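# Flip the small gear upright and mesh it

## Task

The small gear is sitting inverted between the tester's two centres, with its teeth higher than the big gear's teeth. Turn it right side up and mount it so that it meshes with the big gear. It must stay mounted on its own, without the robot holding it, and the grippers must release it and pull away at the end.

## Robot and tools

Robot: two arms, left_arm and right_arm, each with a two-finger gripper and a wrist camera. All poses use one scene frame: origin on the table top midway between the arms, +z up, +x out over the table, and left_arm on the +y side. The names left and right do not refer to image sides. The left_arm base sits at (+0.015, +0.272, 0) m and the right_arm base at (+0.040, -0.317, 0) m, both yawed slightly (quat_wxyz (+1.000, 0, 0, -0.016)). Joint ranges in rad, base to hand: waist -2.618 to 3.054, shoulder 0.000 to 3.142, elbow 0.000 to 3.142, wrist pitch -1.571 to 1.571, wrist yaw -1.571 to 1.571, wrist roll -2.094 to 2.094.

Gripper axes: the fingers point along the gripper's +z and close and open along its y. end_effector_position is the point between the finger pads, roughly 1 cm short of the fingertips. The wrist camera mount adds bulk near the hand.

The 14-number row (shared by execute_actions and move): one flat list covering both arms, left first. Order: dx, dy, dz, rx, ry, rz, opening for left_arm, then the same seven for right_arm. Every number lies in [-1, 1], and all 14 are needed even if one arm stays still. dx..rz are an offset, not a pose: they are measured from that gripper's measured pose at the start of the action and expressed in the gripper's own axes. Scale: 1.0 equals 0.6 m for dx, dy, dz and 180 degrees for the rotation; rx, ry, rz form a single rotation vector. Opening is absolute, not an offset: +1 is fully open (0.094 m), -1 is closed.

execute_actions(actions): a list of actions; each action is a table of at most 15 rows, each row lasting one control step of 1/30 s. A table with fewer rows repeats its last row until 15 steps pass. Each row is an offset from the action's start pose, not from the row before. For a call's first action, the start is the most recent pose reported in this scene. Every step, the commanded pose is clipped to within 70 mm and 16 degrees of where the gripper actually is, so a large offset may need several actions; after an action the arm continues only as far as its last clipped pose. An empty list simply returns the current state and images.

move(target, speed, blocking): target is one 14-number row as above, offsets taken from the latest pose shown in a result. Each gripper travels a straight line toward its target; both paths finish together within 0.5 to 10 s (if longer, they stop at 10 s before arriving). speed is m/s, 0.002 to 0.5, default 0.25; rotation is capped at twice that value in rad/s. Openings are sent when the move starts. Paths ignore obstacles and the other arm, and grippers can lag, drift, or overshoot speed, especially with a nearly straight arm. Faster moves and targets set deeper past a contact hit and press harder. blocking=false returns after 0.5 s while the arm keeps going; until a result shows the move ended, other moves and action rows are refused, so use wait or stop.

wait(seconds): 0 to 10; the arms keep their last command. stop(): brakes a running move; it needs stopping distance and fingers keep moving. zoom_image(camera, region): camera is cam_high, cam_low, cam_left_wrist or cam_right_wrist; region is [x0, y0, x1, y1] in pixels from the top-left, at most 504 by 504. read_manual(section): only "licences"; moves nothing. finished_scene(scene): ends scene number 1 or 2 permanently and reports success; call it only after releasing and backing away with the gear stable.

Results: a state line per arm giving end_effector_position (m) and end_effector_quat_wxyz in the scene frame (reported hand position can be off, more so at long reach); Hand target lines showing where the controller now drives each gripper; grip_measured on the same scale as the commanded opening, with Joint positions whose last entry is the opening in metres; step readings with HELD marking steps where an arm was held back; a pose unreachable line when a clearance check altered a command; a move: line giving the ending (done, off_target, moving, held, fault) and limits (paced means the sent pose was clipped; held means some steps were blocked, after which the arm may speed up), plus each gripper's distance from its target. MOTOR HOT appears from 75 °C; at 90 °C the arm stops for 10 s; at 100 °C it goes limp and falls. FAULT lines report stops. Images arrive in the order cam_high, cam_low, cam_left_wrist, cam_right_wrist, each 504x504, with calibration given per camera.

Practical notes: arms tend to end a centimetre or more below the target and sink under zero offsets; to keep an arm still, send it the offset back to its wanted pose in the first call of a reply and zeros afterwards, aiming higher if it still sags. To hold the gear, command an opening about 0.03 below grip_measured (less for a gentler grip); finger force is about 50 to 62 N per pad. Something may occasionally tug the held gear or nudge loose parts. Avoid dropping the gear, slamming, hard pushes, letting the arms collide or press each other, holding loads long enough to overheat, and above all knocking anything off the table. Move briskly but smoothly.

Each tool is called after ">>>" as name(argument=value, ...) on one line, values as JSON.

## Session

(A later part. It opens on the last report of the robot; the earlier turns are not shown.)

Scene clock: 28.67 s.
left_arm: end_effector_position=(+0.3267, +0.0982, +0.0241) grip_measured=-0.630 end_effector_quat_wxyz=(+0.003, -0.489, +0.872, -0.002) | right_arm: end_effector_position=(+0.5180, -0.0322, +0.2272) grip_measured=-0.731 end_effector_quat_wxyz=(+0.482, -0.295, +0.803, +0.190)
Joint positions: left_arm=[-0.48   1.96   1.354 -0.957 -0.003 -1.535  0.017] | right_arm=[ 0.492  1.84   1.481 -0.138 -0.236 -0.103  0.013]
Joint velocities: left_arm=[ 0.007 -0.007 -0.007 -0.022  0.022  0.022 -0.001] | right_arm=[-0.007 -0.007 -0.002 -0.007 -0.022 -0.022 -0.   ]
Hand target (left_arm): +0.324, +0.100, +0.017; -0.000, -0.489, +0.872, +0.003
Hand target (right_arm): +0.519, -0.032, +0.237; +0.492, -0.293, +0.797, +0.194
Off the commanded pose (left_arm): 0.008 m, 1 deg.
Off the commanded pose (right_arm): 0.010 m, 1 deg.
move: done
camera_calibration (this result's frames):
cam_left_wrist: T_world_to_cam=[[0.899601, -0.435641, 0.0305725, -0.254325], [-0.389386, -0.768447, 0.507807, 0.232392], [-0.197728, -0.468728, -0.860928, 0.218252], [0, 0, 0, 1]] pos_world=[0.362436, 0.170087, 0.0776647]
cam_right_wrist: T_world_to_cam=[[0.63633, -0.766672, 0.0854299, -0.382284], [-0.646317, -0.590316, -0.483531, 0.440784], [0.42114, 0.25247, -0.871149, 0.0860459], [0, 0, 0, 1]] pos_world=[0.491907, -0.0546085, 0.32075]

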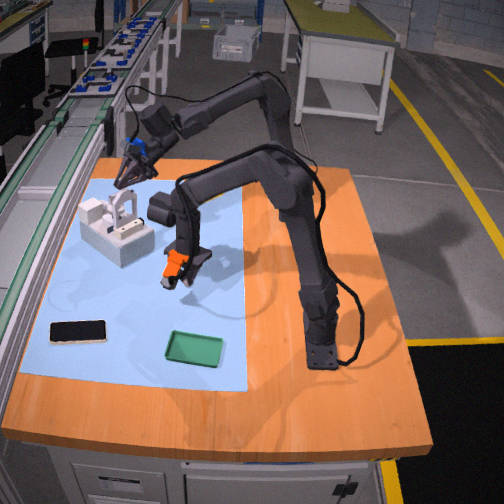

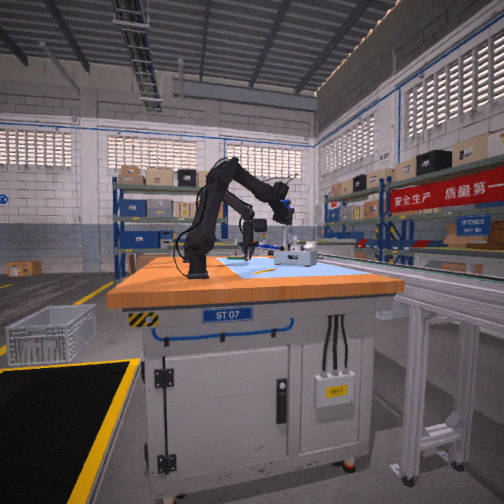

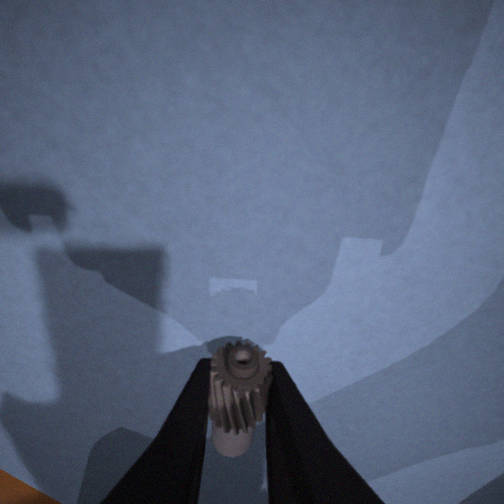

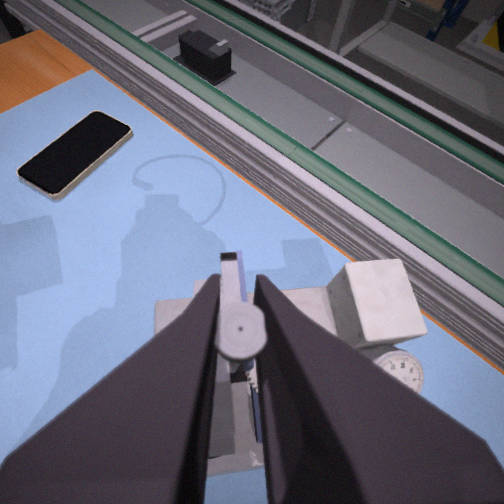

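>>> move(target=[0,0,0.022,0,0,0,-0.675,-0.015,0,-0.006,0,-0.008,0,-0.78], speed=0.02)

Scene clock: 29.67 s.
left_arm: end_effector_position=(+0.3275, +0.0978, +0.0182) grip_measured=-0.630 end_effector_quat_wxyz=(+0.004, -0.489, +0.872, -0.004) | right_arm: end_effector_position=(+0.5180, -0.0322, +0.2272) grip_measured=-0.731 end_effector_quat_wxyz=(+0.482, -0.295, +0.803, +0.190)
Joint positions: left_arm=[-0.48   1.969  1.341 -0.932 -0.003 -1.535  0.017] | right_arm=[ 0.492  1.84   1.481 -0.138 -0.236 -0.104  0.013]
Joint velocities: left_arm=[ 0.022 -0.002 -0.007 -0.007  0.037  0.022  0.001] | right_arm=[-0.002  0.002 -0.002 -0.037 -0.081  0.022  0.   ]
Hand target (left_arm): +0.327, +0.098, +0.011; +0.003, -0.489, +0.872, -0.002
Hand target (right_arm): +0.519, -0.032, +0.237; +0.492, -0.293, +0.797, +0.194
Off the commanded pose (left_arm): 0.007 m, 0 deg.
Off the commanded pose (right_arm): 0.010 m, 1 deg.
move: done
camera_calibration (this result's frames):
cam_left_wrist: T_world_to_cam=[[0.899505, -0.435587, 0.0339973, -0.25515], [-0.390905, -0.767591, 0.507935, 0.235803], [-0.195154, -0.47018, -0.860724, 0.212341], [0, 0, 0, 1]] pos_world=[0.363124, 0.169699, 0.0716688]
cam_right_wrist: T_world_to_cam=[[0.636446, -0.766538, 0.0857666, -0.382416], [-0.646104, -0.590552, -0.483527, 0.440665], [0.421291, 0.252325, -0.871117, 0.0859557], [0, 0, 0, 1]] pos_world=[0.49189, -0.0545895, 0.32075]

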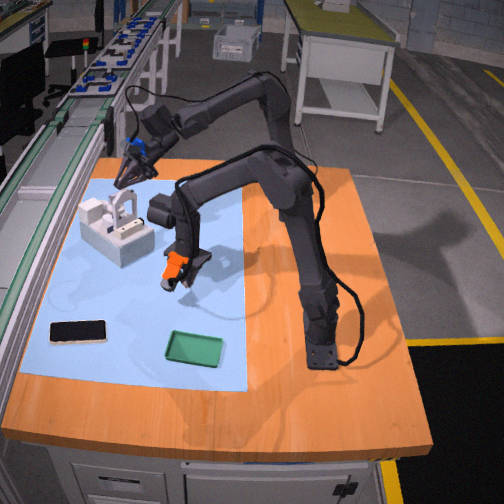

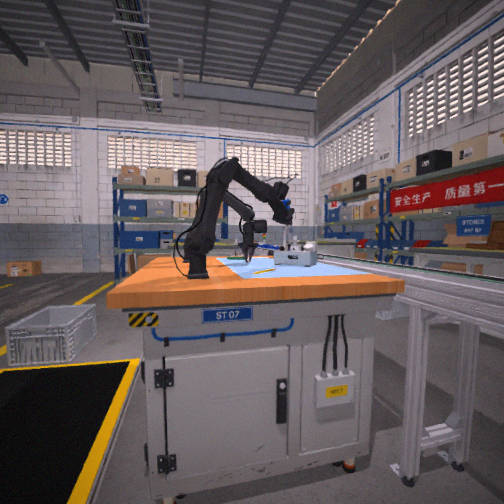

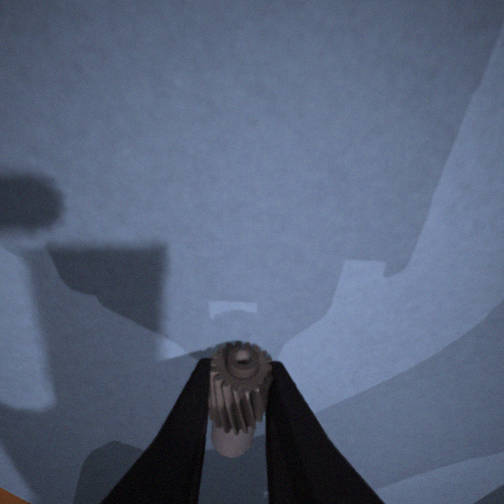

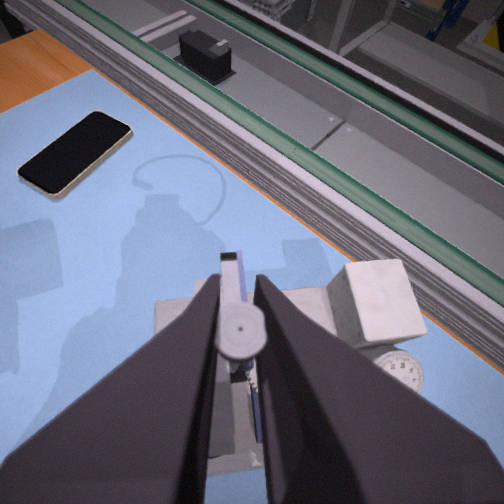

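>>> move(target=[0,0,0.018,0,0,0,-0.675,-0.015,0,-0.006,0,-0.008,0,-0.78], speed=0.02)

Scene clock: 30.63 s.
left_arm: end_effector_position=(+0.3277, +0.0977, +0.0182) grip_measured=-0.630 end_effector_quat_wxyz=(+0.004, -0.489, +0.872, -0.004) | right_arm: end_effector_position=(+0.5180, -0.0322, +0.2272) grip_measured=-0.731 end_effector_quat_wxyz=(+0.482, -0.296, +0.803, +0.190)
Joint positions: left_arm=[-0.48   1.969  1.341 -0.931 -0.003 -1.535  0.017] | right_arm=[ 0.492  1.84   1.481 -0.138 -0.236 -0.104  0.013]
Joint velocities: left_arm=[-0.007 -0.012  0.012  0.051  0.007  0.066 -0.   ] | right_arm=[-0.002 -0.012 -0.002  0.037 -0.037 -0.037 -0.001]
Hand target (left_arm): +0.327, +0.098, +0.008; +0.004, -0.489, +0.872, -0.004
Hand target (right_arm): +0.519, -0.032, +0.237; +0.492, -0.293, +0.797, +0.194
Off the commanded pose (left_arm): 0.011 m, 0 deg.
Off the commanded pose (right_arm): 0.010 m, 1 deg.
move: off_target (left_arm)
camera_calibration (this result's frames):
cam_left_wrist: T_world_to_cam=[[0.899482, -0.435574, 0.0347583, -0.255347], [-0.391242, -0.7674, 0.507963, 0.235887], [-0.194582, -0.470502, -0.860678, 0.212174], [0, 0, 0, 1]] pos_world=[0.363254, 0.169626, 0.0716675]
cam_right_wrist: T_world_to_cam=[[0.636562, -0.766404, 0.0861033, -0.382548], [-0.64589, -0.590788, -0.483523, 0.440546], [0.421443, 0.252179, -0.871086, 0.0858655], [0, 0, 0, 1]] pos_world=[0.491873, -0.0545705, 0.320749]

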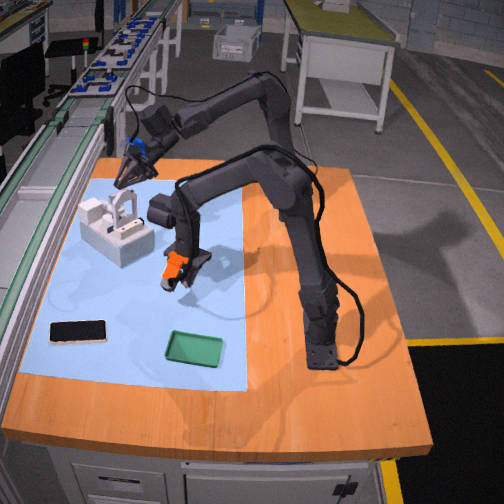

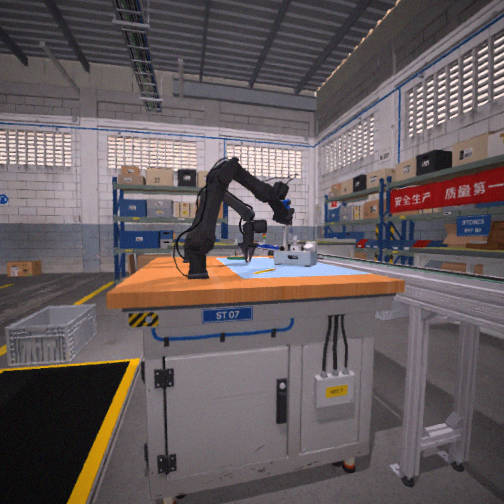

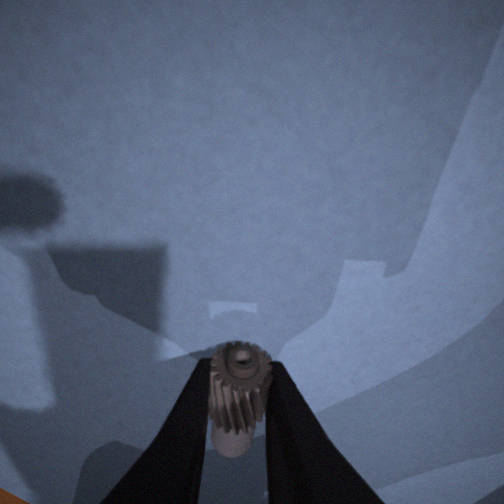

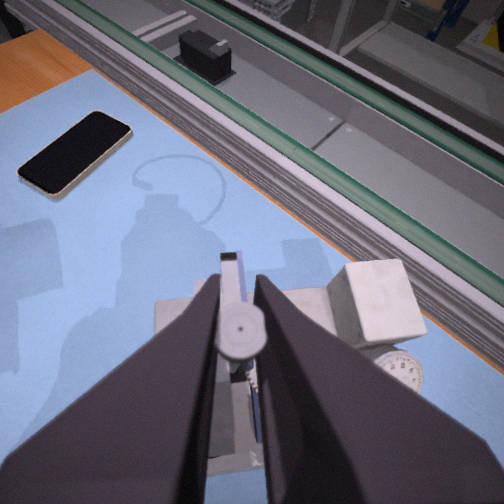

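Likely contact at z≈0.018. Open.

>>> move(target=[0,0,0,0,0,0,-0.3,-0.015,0,-0.006,0,-0.008,0,-0.78], speed=0.02)

>>> move(target=[0,0,-0.07,0,0,0,-0.2,-0.015,0,-0.006,0,-0.008,0,-0.78], speed=0.1)

>>> move(target=[0,0,0,0,0,0.5,-0.2,-0.015,0,-0.006,0,-0.008,0,-0.78], speed=0.5)

>>> move(target=[0,0,0,0,0,0.5,-0.2,-0.015,0,-0.006,0,-0.008,0,-0.78], speed=0.5)

Scene clock: 31.80 s.
left_arm: end_effector_position=(+0.3277, +0.0976, +0.0182) grip_measured=-0.302 end_effector_quat_wxyz=(+0.004, -0.489, +0.872, -0.004) | right_arm: end_effector_position=(+0.5180, -0.0322, +0.2272) grip_measured=-0.731 end_effector_quat_wxyz=(+0.482, -0.296, +0.803, +0.190)
Joint positions: left_arm=[-0.48   1.969  1.341 -0.931 -0.003 -1.535  0.033] | right_arm=[ 0.492  1.84   1.481 -0.138 -0.236 -0.104  0.013]
Joint velocities: left_arm=[ 0.012 -0.012  0.002 -0.037 -0.066 -0.007  0.001] | right_arm=[-0.002 -0.007  0.012  0.022  0.022  0.022 -0.   ]
Hand target (left_arm): +0.328, +0.098, +0.018; +0.004, -0.489, +0.872, -0.004
Hand target (right_arm): +0.519, -0.032, +0.237; +0.492, -0.293, +0.796, +0.193
Off the commanded pose (left_arm): 0.000 m, 0 deg.
Off the commanded pose (right_arm): 0.010 m, 1 deg.
move: done
camera_calibration (this result's frames):
cam_left_wrist: T_world_to_cam=[[0.899486, -0.435566, 0.0347345, -0.255344], [-0.391151, -0.76723, 0.508291, 0.235776], [-0.194745, -0.470787, -0.860485, 0.212218], [0, 0, 0, 1]] pos_world=[0.363231, 0.169584, 0.0716368]
cam_right_wrist: T_world_to_cam=[[0.636678, -0.76627, 0.08644, -0.382681], [-0.645677, -0.591024, -0.483519, 0.440427], [0.421594, 0.252034, -0.871055, 0.0857753], [0, 0, 0, 1]] pos_world=[0.491856, -0.0545515, 0.320749]

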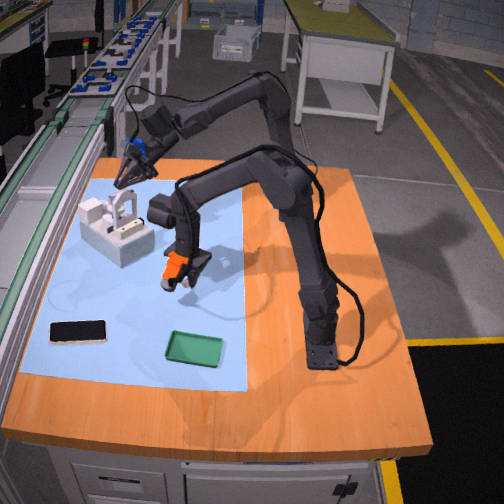

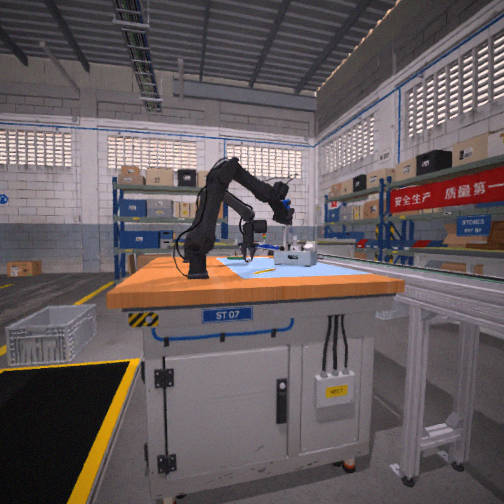

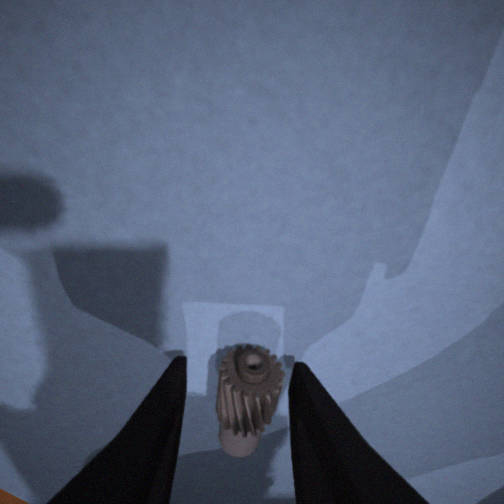

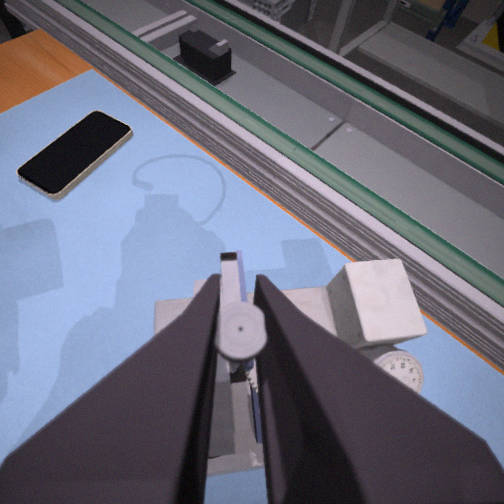

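Scene clock: 32.80 s.
left_arm: end_effector_position=(+0.3247, +0.0992, +0.0487) grip_measured=-0.202 end_effector_quat_wxyz=(-0.000, -0.489, +0.872, +0.002) | right_arm: end_effector_position=(+0.5180, -0.0322, +0.2272) grip_measured=-0.731 end_effector_quat_wxyz=(+0.482, -0.296, +0.803, +0.190)
Joint positions: left_arm=[-0.48   1.933  1.419 -1.06  -0.002 -1.535  0.037] | right_arm=[ 0.492  1.84   1.481 -0.138 -0.236 -0.104  0.013]
Joint velocities: left_arm=[-0.012 -0.007 -0.012  0.037 -0.037 -0.051 -0.001] | right_arm=[-0.007 -0.007 -0.012  0.007  0.022 -0.022 -0.   ]
Hand target (left_arm): +0.327, +0.099, +0.060; +0.004, -0.489, +0.872, -0.004
Hand target (right_arm): +0.519, -0.032, +0.237; +0.492, -0.293, +0.796, +0.193
Off the commanded pose (left_arm): 0.012 m, 1 deg.
Off the commanded pose (right_arm): 0.010 m, 1 deg.
move: off_target (left_arm)
camera_calibration (this result's frames):
cam_left_wrist: T_world_to_cam=[[0.899857, -0.435765, 0.0191065, -0.252356], [-0.384134, -0.770964, 0.507992, 0.218437], [-0.206635, -0.46446, -0.86115, 0.241913], [0, 0, 0, 1]] pos_world=[0.360982, 0.170798, 0.102181]
cam_right_wrist: T_world_to_cam=[[0.636678, -0.76627, 0.08644, -0.382681], [-0.645677, -0.591024, -0.483519, 0.440427], [0.421594, 0.252034, -0.871055, 0.0857753], [0, 0, 0, 1]] pos_world=[0.491856, -0.0545515, 0.320749]

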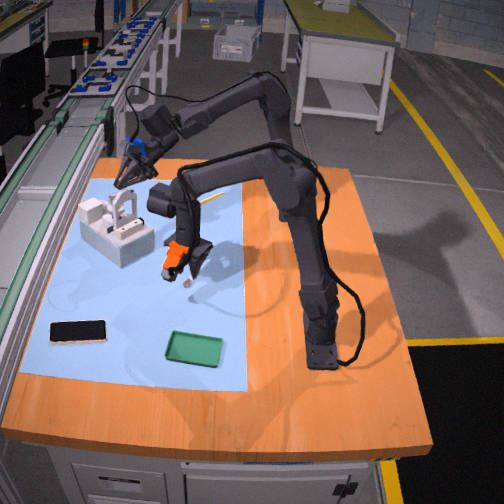

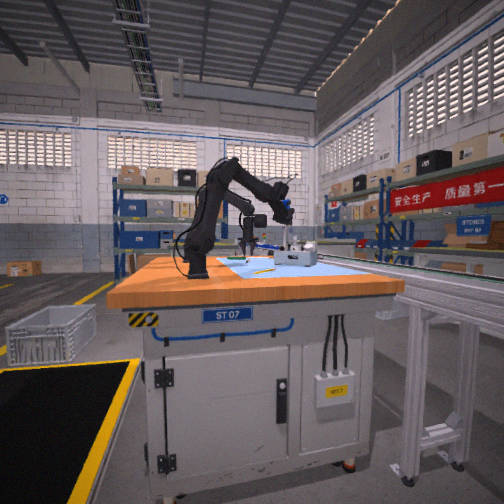

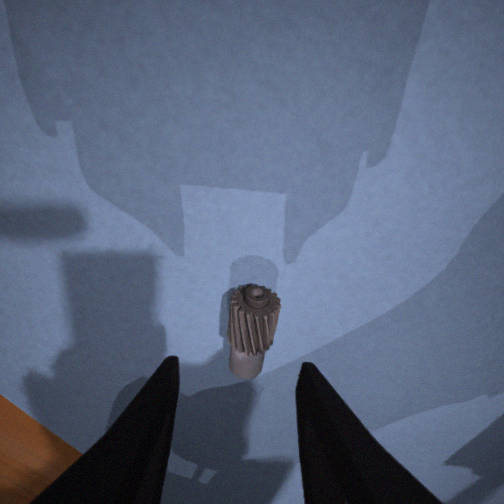

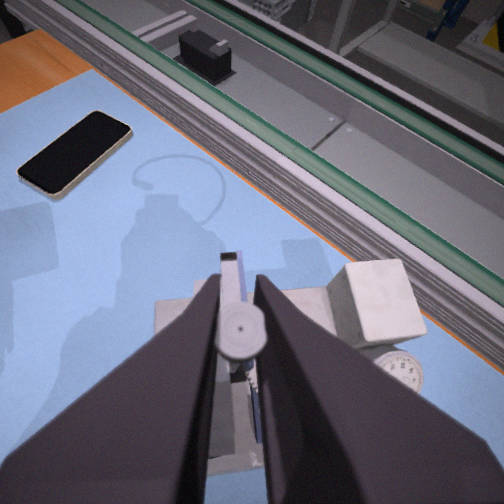

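Scene clock: 35.13 s.
left_arm: end_effector_position=(+0.3246, +0.0993, +0.0487) grip_measured=-0.202 end_effector_quat_wxyz=(-0.002, +0.267, +0.964, +0.002) | right_arm: end_effector_position=(+0.5180, -0.0322, +0.2272) grip_measured=-0.731 end_effector_quat_wxyz=(+0.482, -0.296, +0.802, +0.190)
Joint positions: left_arm=[-0.48   1.933  1.419 -1.06  -0.002  0.028  0.037] | right_arm=[ 0.492  1.84   1.481 -0.138 -0.236 -0.105  0.013]
Joint velocities: left_arm=[ 0.007 -0.002 -0.012 -0.037  0.037  0.037 -0.002] | right_arm=[ 0.007 -0.012 -0.002  0.037 -0.007 -0.051  0.   ]
Hand target (left_arm): +0.325, +0.099, +0.049; -0.002, +0.271, +0.963, +0.002
Hand target (right_arm): +0.519, -0.032, +0.237; +0.492, -0.293, +0.796, +0.193
Off the commanded pose (left_arm): 0.000 m, 0 deg.
Off the commanded pose (right_arm): 0.010 m, 1 deg.
move: done
camera_calibration (this result's frames):
cam_left_wrist: T_world_to_cam=[[-0.42886, -0.90314, 0.0204163, 0.225358], [-0.770567, 0.377516, 0.513524, 0.229614], [-0.471492, 0.204498, -0.857832, 0.261331], [0, 0, 0, 1]] pos_world=[0.396795, 0.0634047, 0.101664]
cam_right_wrist: T_world_to_cam=[[0.636794, -0.766135, 0.0867766, -0.382813], [-0.645464, -0.59126, -0.483515, 0.440309], [0.421746, 0.251888, -0.871024, 0.0856851], [0, 0, 0, 1]] pos_world=[0.491839, -0.0545325, 0.320749]

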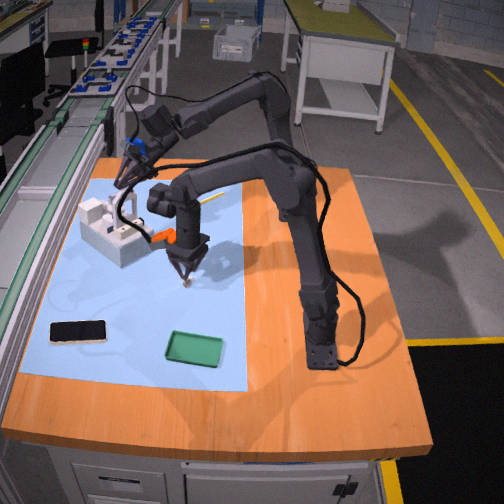

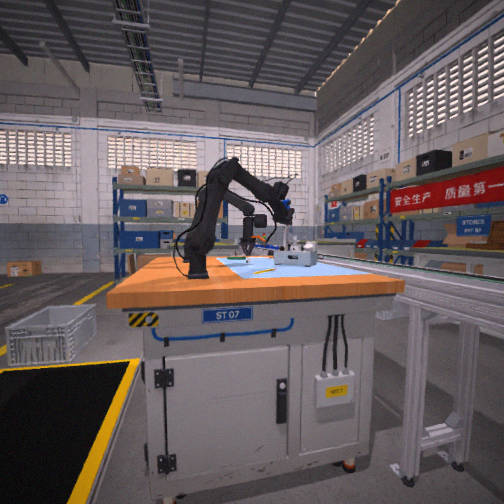

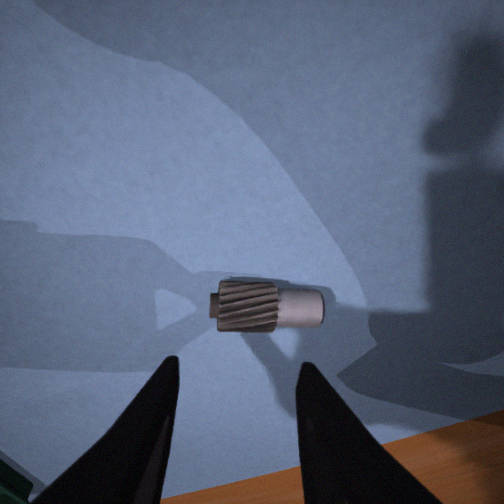

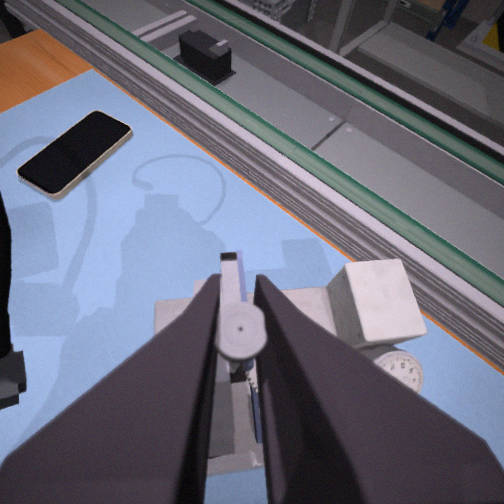

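Scene clock: 37.47 s.
left_arm: end_effector_position=(+0.3251, +0.1001, +0.0487) grip_measured=-0.202 end_effector_quat_wxyz=(-0.004, +0.869, +0.496, +0.002) | right_arm: end_effector_position=(+0.5180, -0.0322, +0.2272) grip_measured=-0.731 end_effector_quat_wxyz=(+0.482, -0.296, +0.802, +0.190)
Joint positions: left_arm=[-0.48   1.933  1.419 -1.06  -0.008  1.591  0.037] | right_arm=[ 0.492  1.84   1.481 -0.138 -0.236 -0.105  0.013]
Joint velocities: left_arm=[-0.022 -0.017  0.002  0.022 -0.051 -0.022 -0.   ] | right_arm=[ 0.012  0.012 -0.007  0.022  0.022 -0.007 -0.001]
Hand target (left_arm): +0.325, +0.099, +0.049; -0.002, +0.870, +0.492, -0.000
Hand target (right_arm): +0.519, -0.032, +0.237; +0.492, -0.294, +0.796, +0.193
Off the commanded pose (left_arm): 0.001 m, 1 deg.
Off the commanded pose (right_arm): 0.010 m, 1 deg.
move: done
camera_calibration (this result's frames):
cam_left_wrist: T_world_to_cam=[[-0.906249, 0.421915, 0.0264582, 0.248582], [0.373654, 0.77017, 0.516934, -0.181806], [0.197725, 0.478357, -0.855617, 0.0162976], [0, 0, 0, 1]] pos_world=[0.289988, 0.027345, 0.101349]
cam_right_wrist: T_world_to_cam=[[0.636794, -0.766135, 0.0867766, -0.382813], [-0.645464, -0.59126, -0.483515, 0.440309], [0.421746, 0.251888, -0.871024, 0.0856851], [0, 0, 0, 1]] pos_world=[0.491839, -0.0545325, 0.320749]

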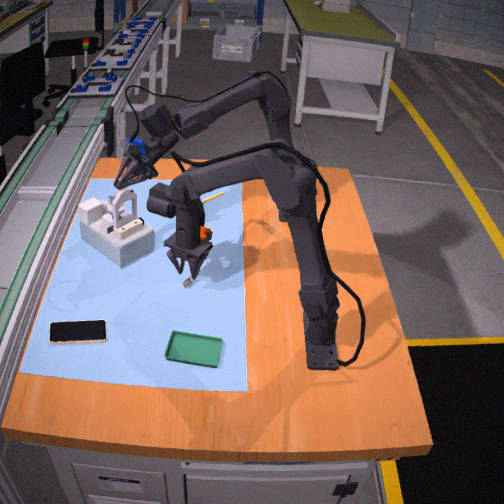

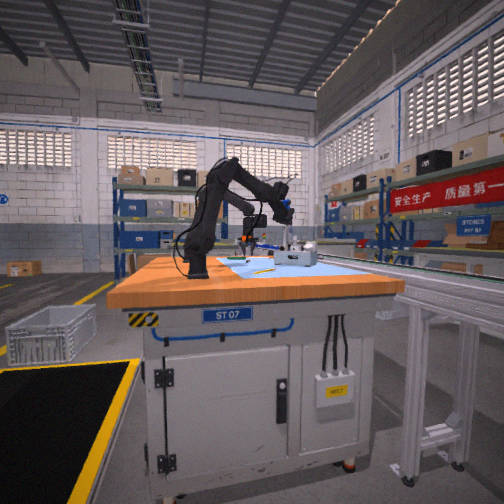

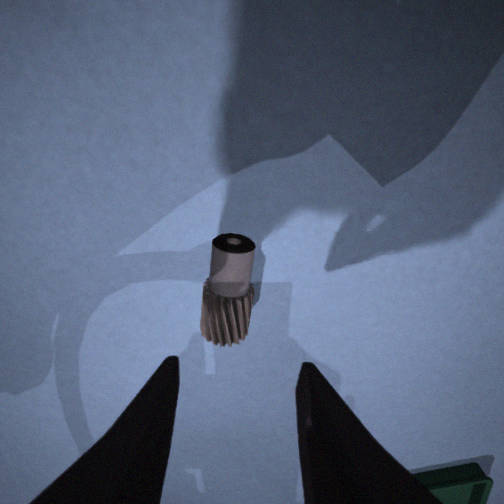

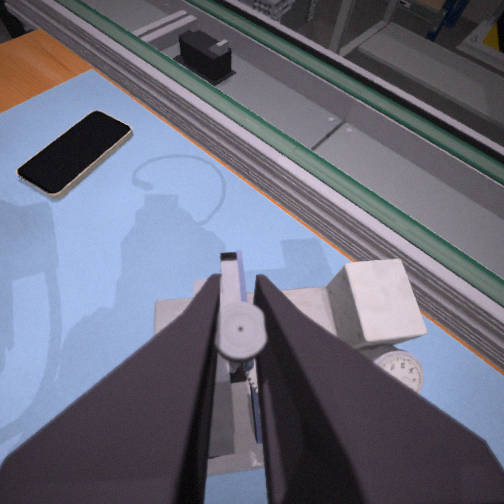

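>>> move(target=[-0.02,0.008,0.03,0,0,0,-0.2,-0.015,0,-0.006,0,-0.008,0,-0.78], speed=0.05)

Scene clock: 38.67 s.
left_arm: end_effector_position=(+0.3254, +0.0904, +0.0350) grip_measured=-0.202 end_effector_quat_wxyz=(-0.004, +0.868, +0.497, +0.003) | right_arm: end_effector_position=(+0.5180, -0.0322, +0.2272) grip_measured=-0.731 end_effector_quat_wxyz=(+0.482, -0.296, +0.802, +0.190)
Joint positions: left_arm=[-0.504  1.966  1.409 -1.017 -0.009  1.564  0.037] | right_arm=[ 0.492  1.84   1.481 -0.138 -0.236 -0.105  0.013]
Joint velocities: left_arm=[-0.012  0.007  0.002  0.037 -0.022 -0.007  0.001] | right_arm=[-0.046 -0.002  0.007 -0.022 -0.051  0.022 -0.   ]
Hand target (left_arm): +0.323, +0.087, +0.031; -0.004, +0.869, +0.496, +0.003
Hand target (right_arm): +0.519, -0.032, +0.237; +0.492, -0.294, +0.796, +0.193
Off the commanded pose (left_arm): 0.006 m, 0 deg.
Off the commanded pose (right_arm): 0.010 m, 1 deg.
move: done
camera_calibration (this result's frames):
cam_left_wrist: T_world_to_cam=[[-0.907724, 0.418779, 0.0256936, 0.254089], [0.370313, 0.770872, 0.51829, -0.166351], [0.197243, 0.47998, -0.854819, 0.00923306], [0, 0, 0, 1]] pos_world=[0.290423, 0.0173962, 0.0875821]
cam_right_wrist: T_world_to_cam=[[0.636794, -0.766135, 0.0867766, -0.382813], [-0.645464, -0.59126, -0.483515, 0.440309], [0.421746, 0.251888, -0.871024, 0.0856851], [0, 0, 0, 1]] pos_world=[0.491839, -0.0545325, 0.320749]

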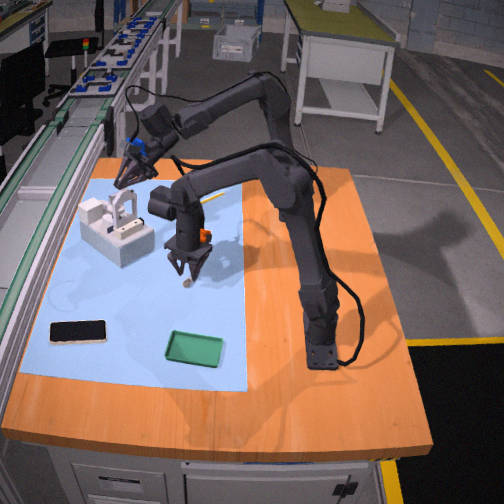

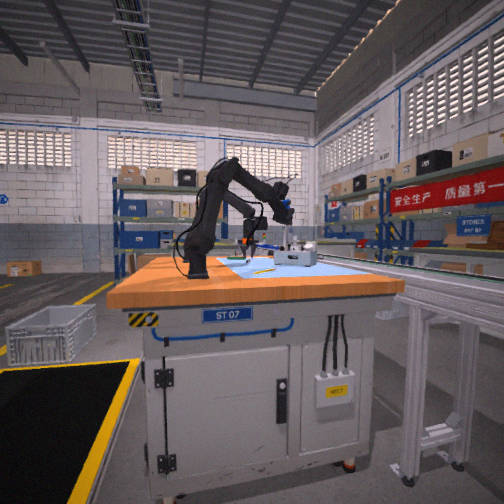

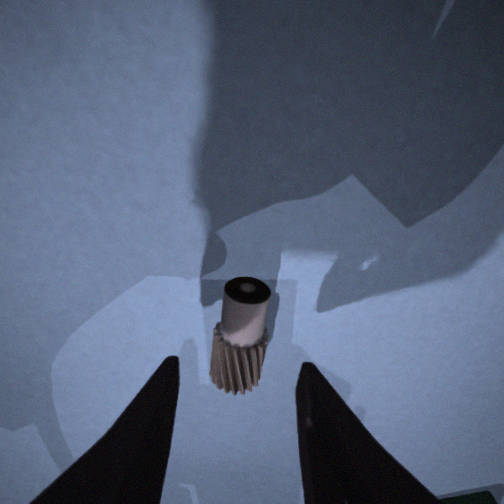

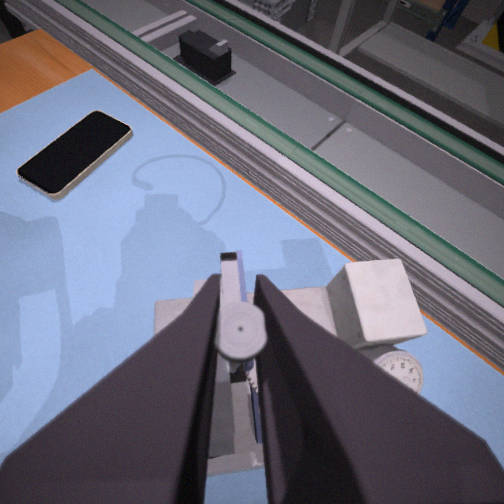

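>>> move(target=[-0.012,0,0.036,0,0,0,-0.2,-0.015,0,-0.006,0,-0.008,0,-0.78], speed=0.04)

Scene clock: 39.77 s.
left_arm: end_effector_position=(+0.3241, +0.0871, +0.0174) grip_measured=-0.202 end_effector_quat_wxyz=(-0.004, +0.866, +0.499, +0.004) | right_arm: end_effector_position=(+0.5180, -0.0322, +0.2272) grip_measured=-0.731 end_effector_quat_wxyz=(+0.482, -0.296, +0.802, +0.190)
Joint positions: left_arm=[-0.515  1.992  1.37  -0.954 -0.011  1.548  0.037] | right_arm=[ 0.492  1.84   1.481 -0.138 -0.236 -0.105  0.013]
Joint velocities: left_arm=[-0.007 -0.007 -0.017 -0.037 -0.007 -0.022  0.001] | right_arm=[-0.002 -0.027 -0.007 -0.037 -0.125  0.081 -0.   ]
Hand target (left_arm): +0.322, +0.084, +0.013; -0.004, +0.868, +0.497, +0.003
Hand target (right_arm): +0.519, -0.032, +0.237; +0.492, -0.294, +0.796, +0.193
Off the commanded pose (left_arm): 0.005 m, 0 deg.
Off the commanded pose (right_arm): 0.010 m, 1 deg.
move: done
camera_calibration (this result's frames):
cam_left_wrist: T_world_to_cam=[[-0.909803, 0.414241, 0.0257401, 0.255798], [0.366168, 0.771929, 0.51966, -0.153005], [0.195395, 0.482214, -0.853985, -0.0036476], [0, 0, 0, 1]] pos_world=[0.289464, 0.0139058, 0.0698112]
cam_right_wrist: T_world_to_cam=[[0.636794, -0.766135, 0.0867766, -0.382813], [-0.645464, -0.59126, -0.483515, 0.440309], [0.421746, 0.251888, -0.871024, 0.0856851], [0, 0, 0, 1]] pos_world=[0.491839, -0.0545325, 0.320749]

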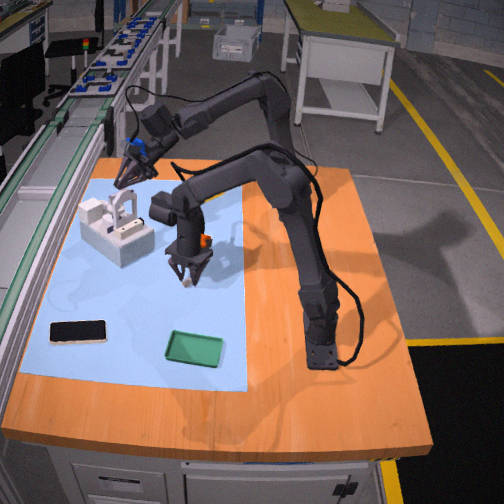

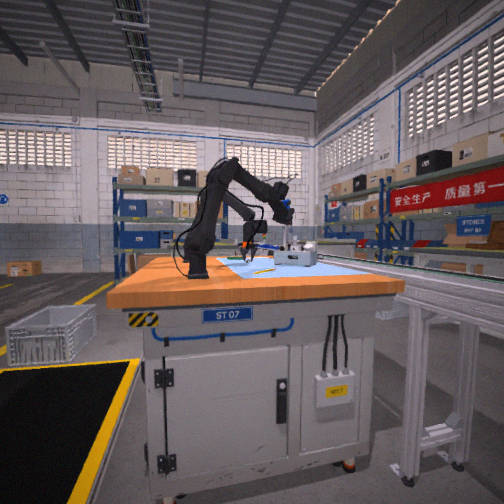

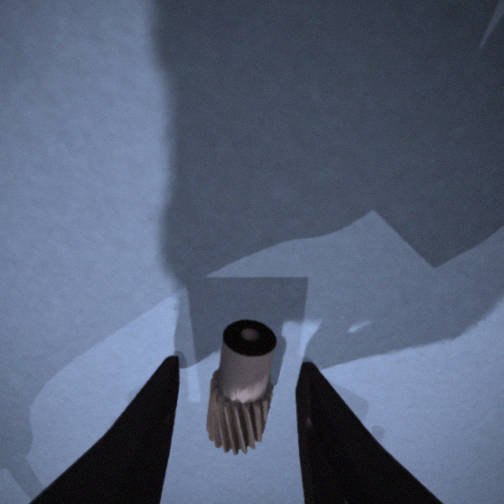

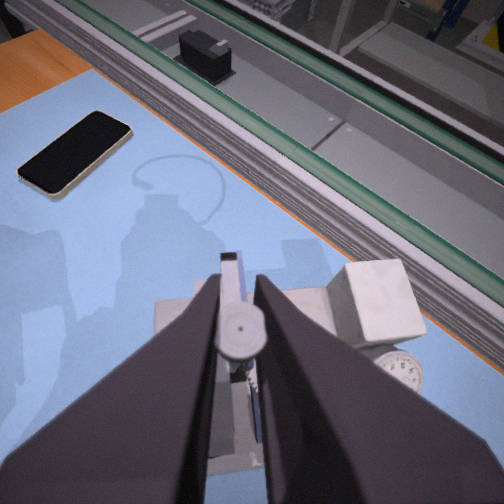

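>>> move(target=[0,0,0,0,0,0,-0.675,-0.015,0,-0.006,0,-0.008,0,-0.78], speed=0.04)

>>> move(target=[0,0,-0.2,0,0,-0.41,-0.675,-0.015,0,-0.006,0,-0.008,0,-0.78], speed=0.3)

Scene clock: 40.60 s.
left_arm: end_effector_position=(+0.3243, +0.0870, +0.0174) grip_measured=-0.638 end_effector_quat_wxyz=(-0.004, +0.866, +0.499, +0.004) | right_arm: end_effector_position=(+0.5180, -0.0322, +0.2272) grip_measured=-0.731 end_effector_quat_wxyz=(+0.482, -0.296, +0.802, +0.190)
Joint positions: left_arm=[-0.515  1.992  1.37  -0.953 -0.011  1.548  0.017] | right_arm=[ 0.492  1.84   1.481 -0.138 -0.236 -0.105  0.013]
Joint velocities: left_arm=[-0.017  0.022 -0.012 -0.095 -0.007 -0.022 -0.001] | right_arm=[-0.002 -0.002  0.012  0.007  0.11   0.007 -0.001]
Hand target (left_arm): +0.324, +0.087, +0.017; -0.004, +0.867, +0.499, +0.004
Hand target (right_arm): +0.519, -0.032, +0.237; +0.492, -0.294, +0.796, +0.193
Off the commanded pose (left_arm): 0.000 m, 0 deg.
Off the commanded pose (right_arm): 0.010 m, 1 deg.
move: done
camera_calibration (this result's frames):
cam_left_wrist: T_world_to_cam=[[-0.909828, 0.414256, 0.0246044, 0.256106], [0.36566, 0.772239, 0.519557, -0.152839], [0.196229, 0.481705, -0.854081, -0.00384935], [0, 0, 0, 1]] pos_world=[0.289655, 0.0137889, 0.0698197]
cam_right_wrist: T_world_to_cam=[[0.636794, -0.766135, 0.0867766, -0.382813], [-0.645464, -0.59126, -0.483515, 0.440309], [0.421746, 0.251888, -0.871024, 0.0856851], [0, 0, 0, 1]] pos_world=[0.491839, -0.0545325, 0.320749]

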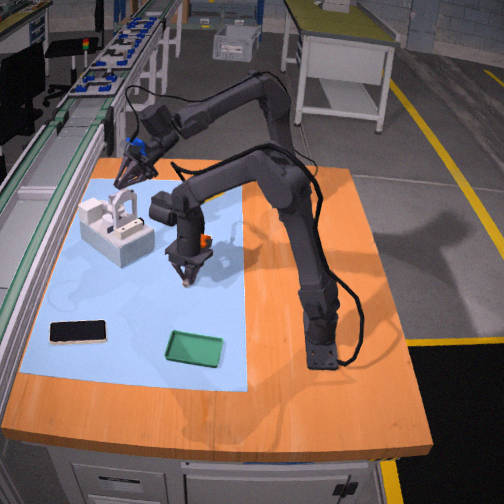

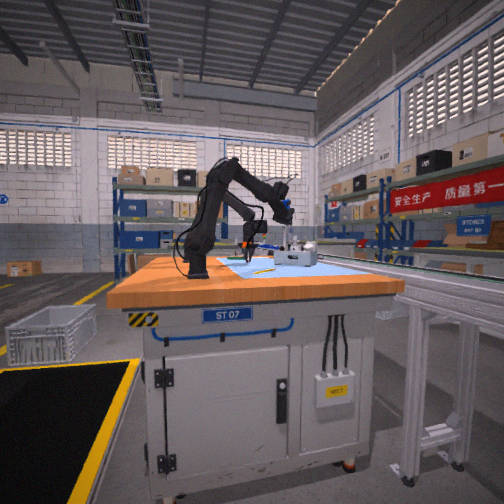

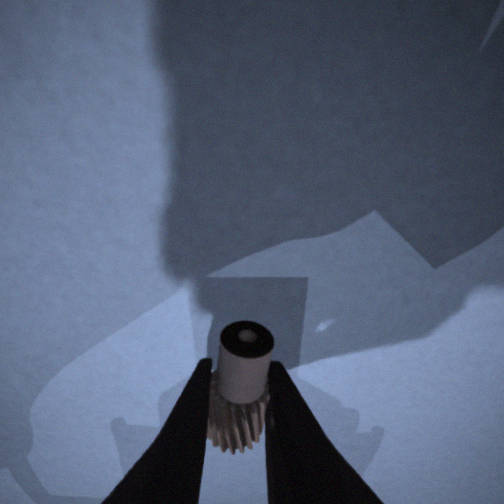

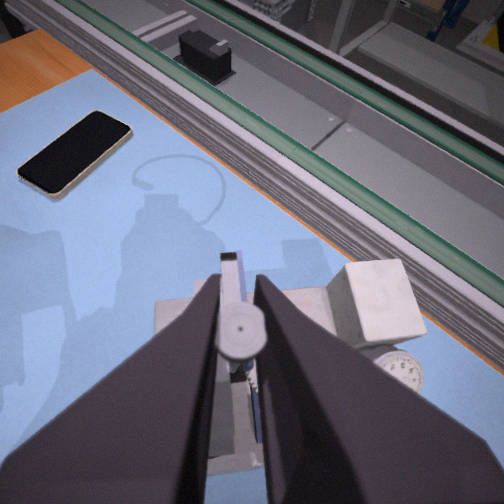

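Scene clock: 43.40 s.
left_arm: end_effector_position=(+0.3204, +0.0894, +0.1225) grip_measured=-0.638 end_effector_quat_wxyz=(-0.018, +0.397, +0.918, +0.008) | right_arm: end_effector_position=(+0.5180, -0.0322, +0.2272) grip_measured=-0.731 end_effector_quat_wxyz=(+0.482, -0.296, +0.802, +0.190)
Joint positions: left_arm=[-0.515  1.935  1.716 -1.391 -0.011  0.269  0.017] | right_arm=[ 0.492  1.84   1.481 -0.138 -0.236 -0.105  0.013]
Joint velocities: left_arm=[-0.012  0.002  0.002  0.007  0.007  0.007 -0.001] | right_arm=[-0.002  0.002  0.007 -0.081  0.037  0.022  0.001]
Hand target (left_arm): +0.323, +0.088, +0.137; -0.001, +0.393, +0.919, +0.006
Hand target (right_arm): +0.519, -0.032, +0.237; +0.492, -0.294, +0.796, +0.193
Off the commanded pose (left_arm): 0.016 m, 2 deg.
Off the commanded pose (right_arm): 0.010 m, 1 deg.
move: off_target (left_arm)
camera_calibration (this result's frames):
cam_left_wrist: T_world_to_cam=[[-0.657933, -0.752846, 0.0186502, 0.273303], [-0.625133, 0.559795, 0.543909, 0.125603], [-0.41992, 0.346197, -0.838937, 0.293207], [0, 0, 0, 1]] pos_world=[0.381457, 0.0339352, 0.172568]
cam_right_wrist: T_world_to_cam=[[0.636794, -0.766135, 0.0867766, -0.382813], [-0.645464, -0.59126, -0.483515, 0.440309], [0.421746, 0.251888, -0.871024, 0.0856851], [0, 0, 0, 1]] pos_world=[0.491839, -0.0545325, 0.320749]

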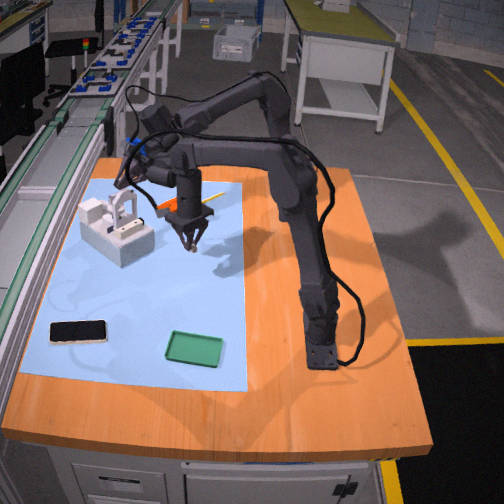

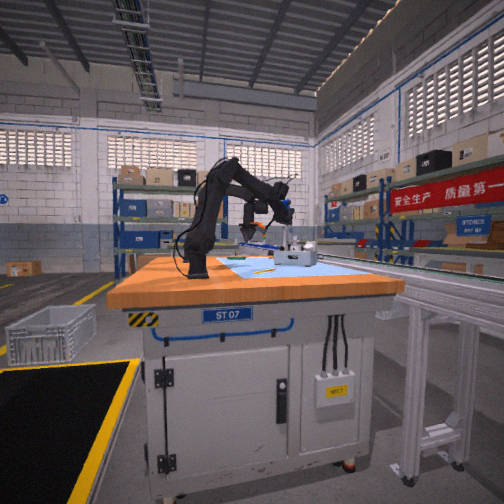

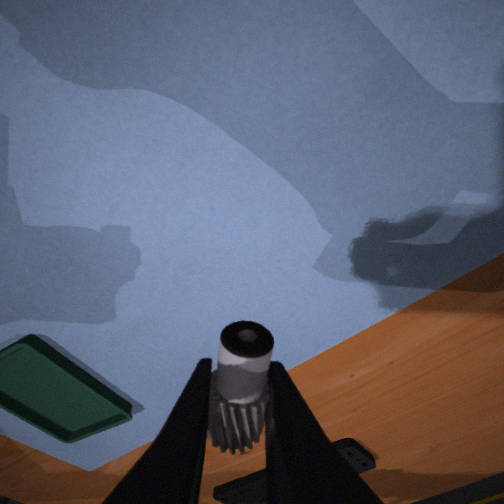

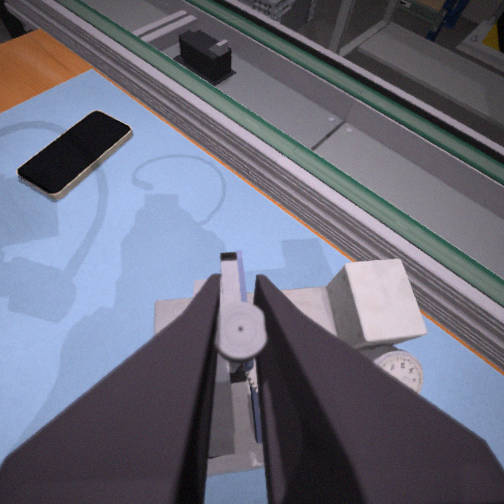

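>>> move(target=[-0.2,0.07,-0.058,0,-0.52,0,-0.675,-0.015,0,-0.006,0,-0.008,0,-0.78], speed=0.3)

Scene clock: 47.10 s.
left_arm: end_effector_position=(+0.4352, +0.0293, +0.1410) grip_measured=-0.638 end_effector_quat_wxyz=(+0.647, +0.269, +0.658, -0.275) | right_arm: end_effector_position=(+0.5180, -0.0322, +0.2272) grip_measured=-0.731 end_effector_quat_wxyz=(+0.482, -0.296, +0.802, +0.190)
Joint positions: left_arm=[-0.347  1.963  0.675  1.274  0.41  -0.008  0.017] | right_arm=[ 0.492  1.84   1.481 -0.138 -0.236 -0.105  0.013]
Joint velocities: left_arm=[-0.007  0.007  0.002 -0.022  0.037 -0.007  0.001] | right_arm=[-0.007 -0.002  0.007  0.081 -0.11   0.066  0.   ]
Hand target (left_arm): +0.438, +0.030, +0.151; +0.662, +0.267, +0.645, -0.275
Hand target (right_arm): +0.519, -0.032, +0.237; +0.492, -0.294, +0.796, +0.193
Off the commanded pose (left_arm): 0.012 m, 3 deg.
Off the commanded pose (right_arm): 0.010 m, 1 deg.
move: off_target (left_arm)
camera_calibration (this result's frames):
cam_left_wrist: T_world_to_cam=[[-0.720782, -0.684184, 0.111196, 0.315515], [-0.425886, 0.310553, -0.84981, 0.338024], [0.546895, -0.659885, -0.515226, -0.0592158], [0, 0, 0, 1]] pos_world=[0.403762, 0.0718205, 0.221662]
cam_right_wrist: T_world_to_cam=[[0.636794, -0.766135, 0.0867766, -0.382813], [-0.645464, -0.59126, -0.483515, 0.440309], [0.421746, 0.251888, -0.871024, 0.0856851], [0, 0, 0, 1]] pos_world=[0.491839, -0.0545325, 0.320749]

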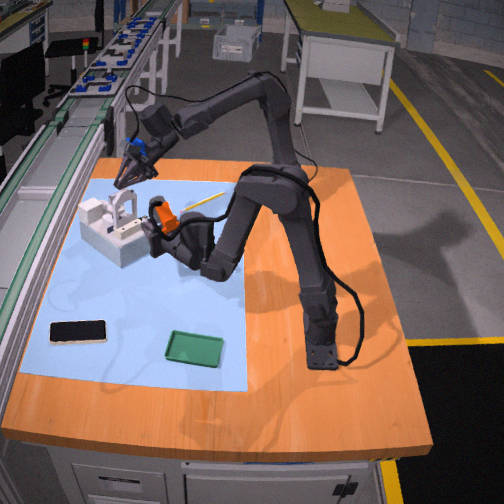

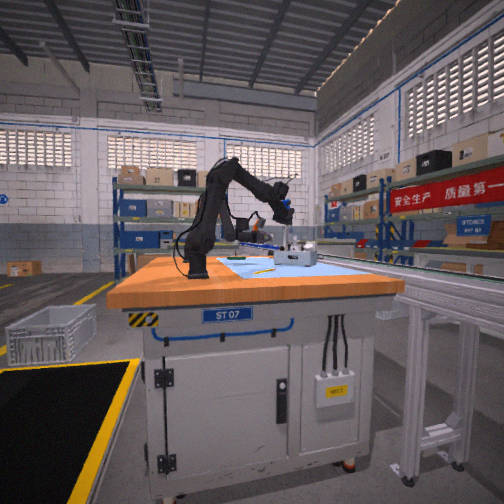

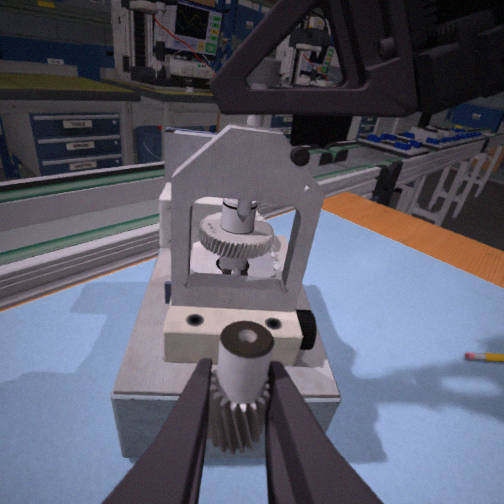

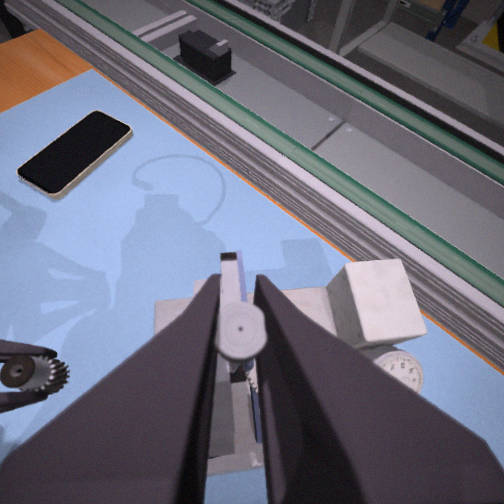

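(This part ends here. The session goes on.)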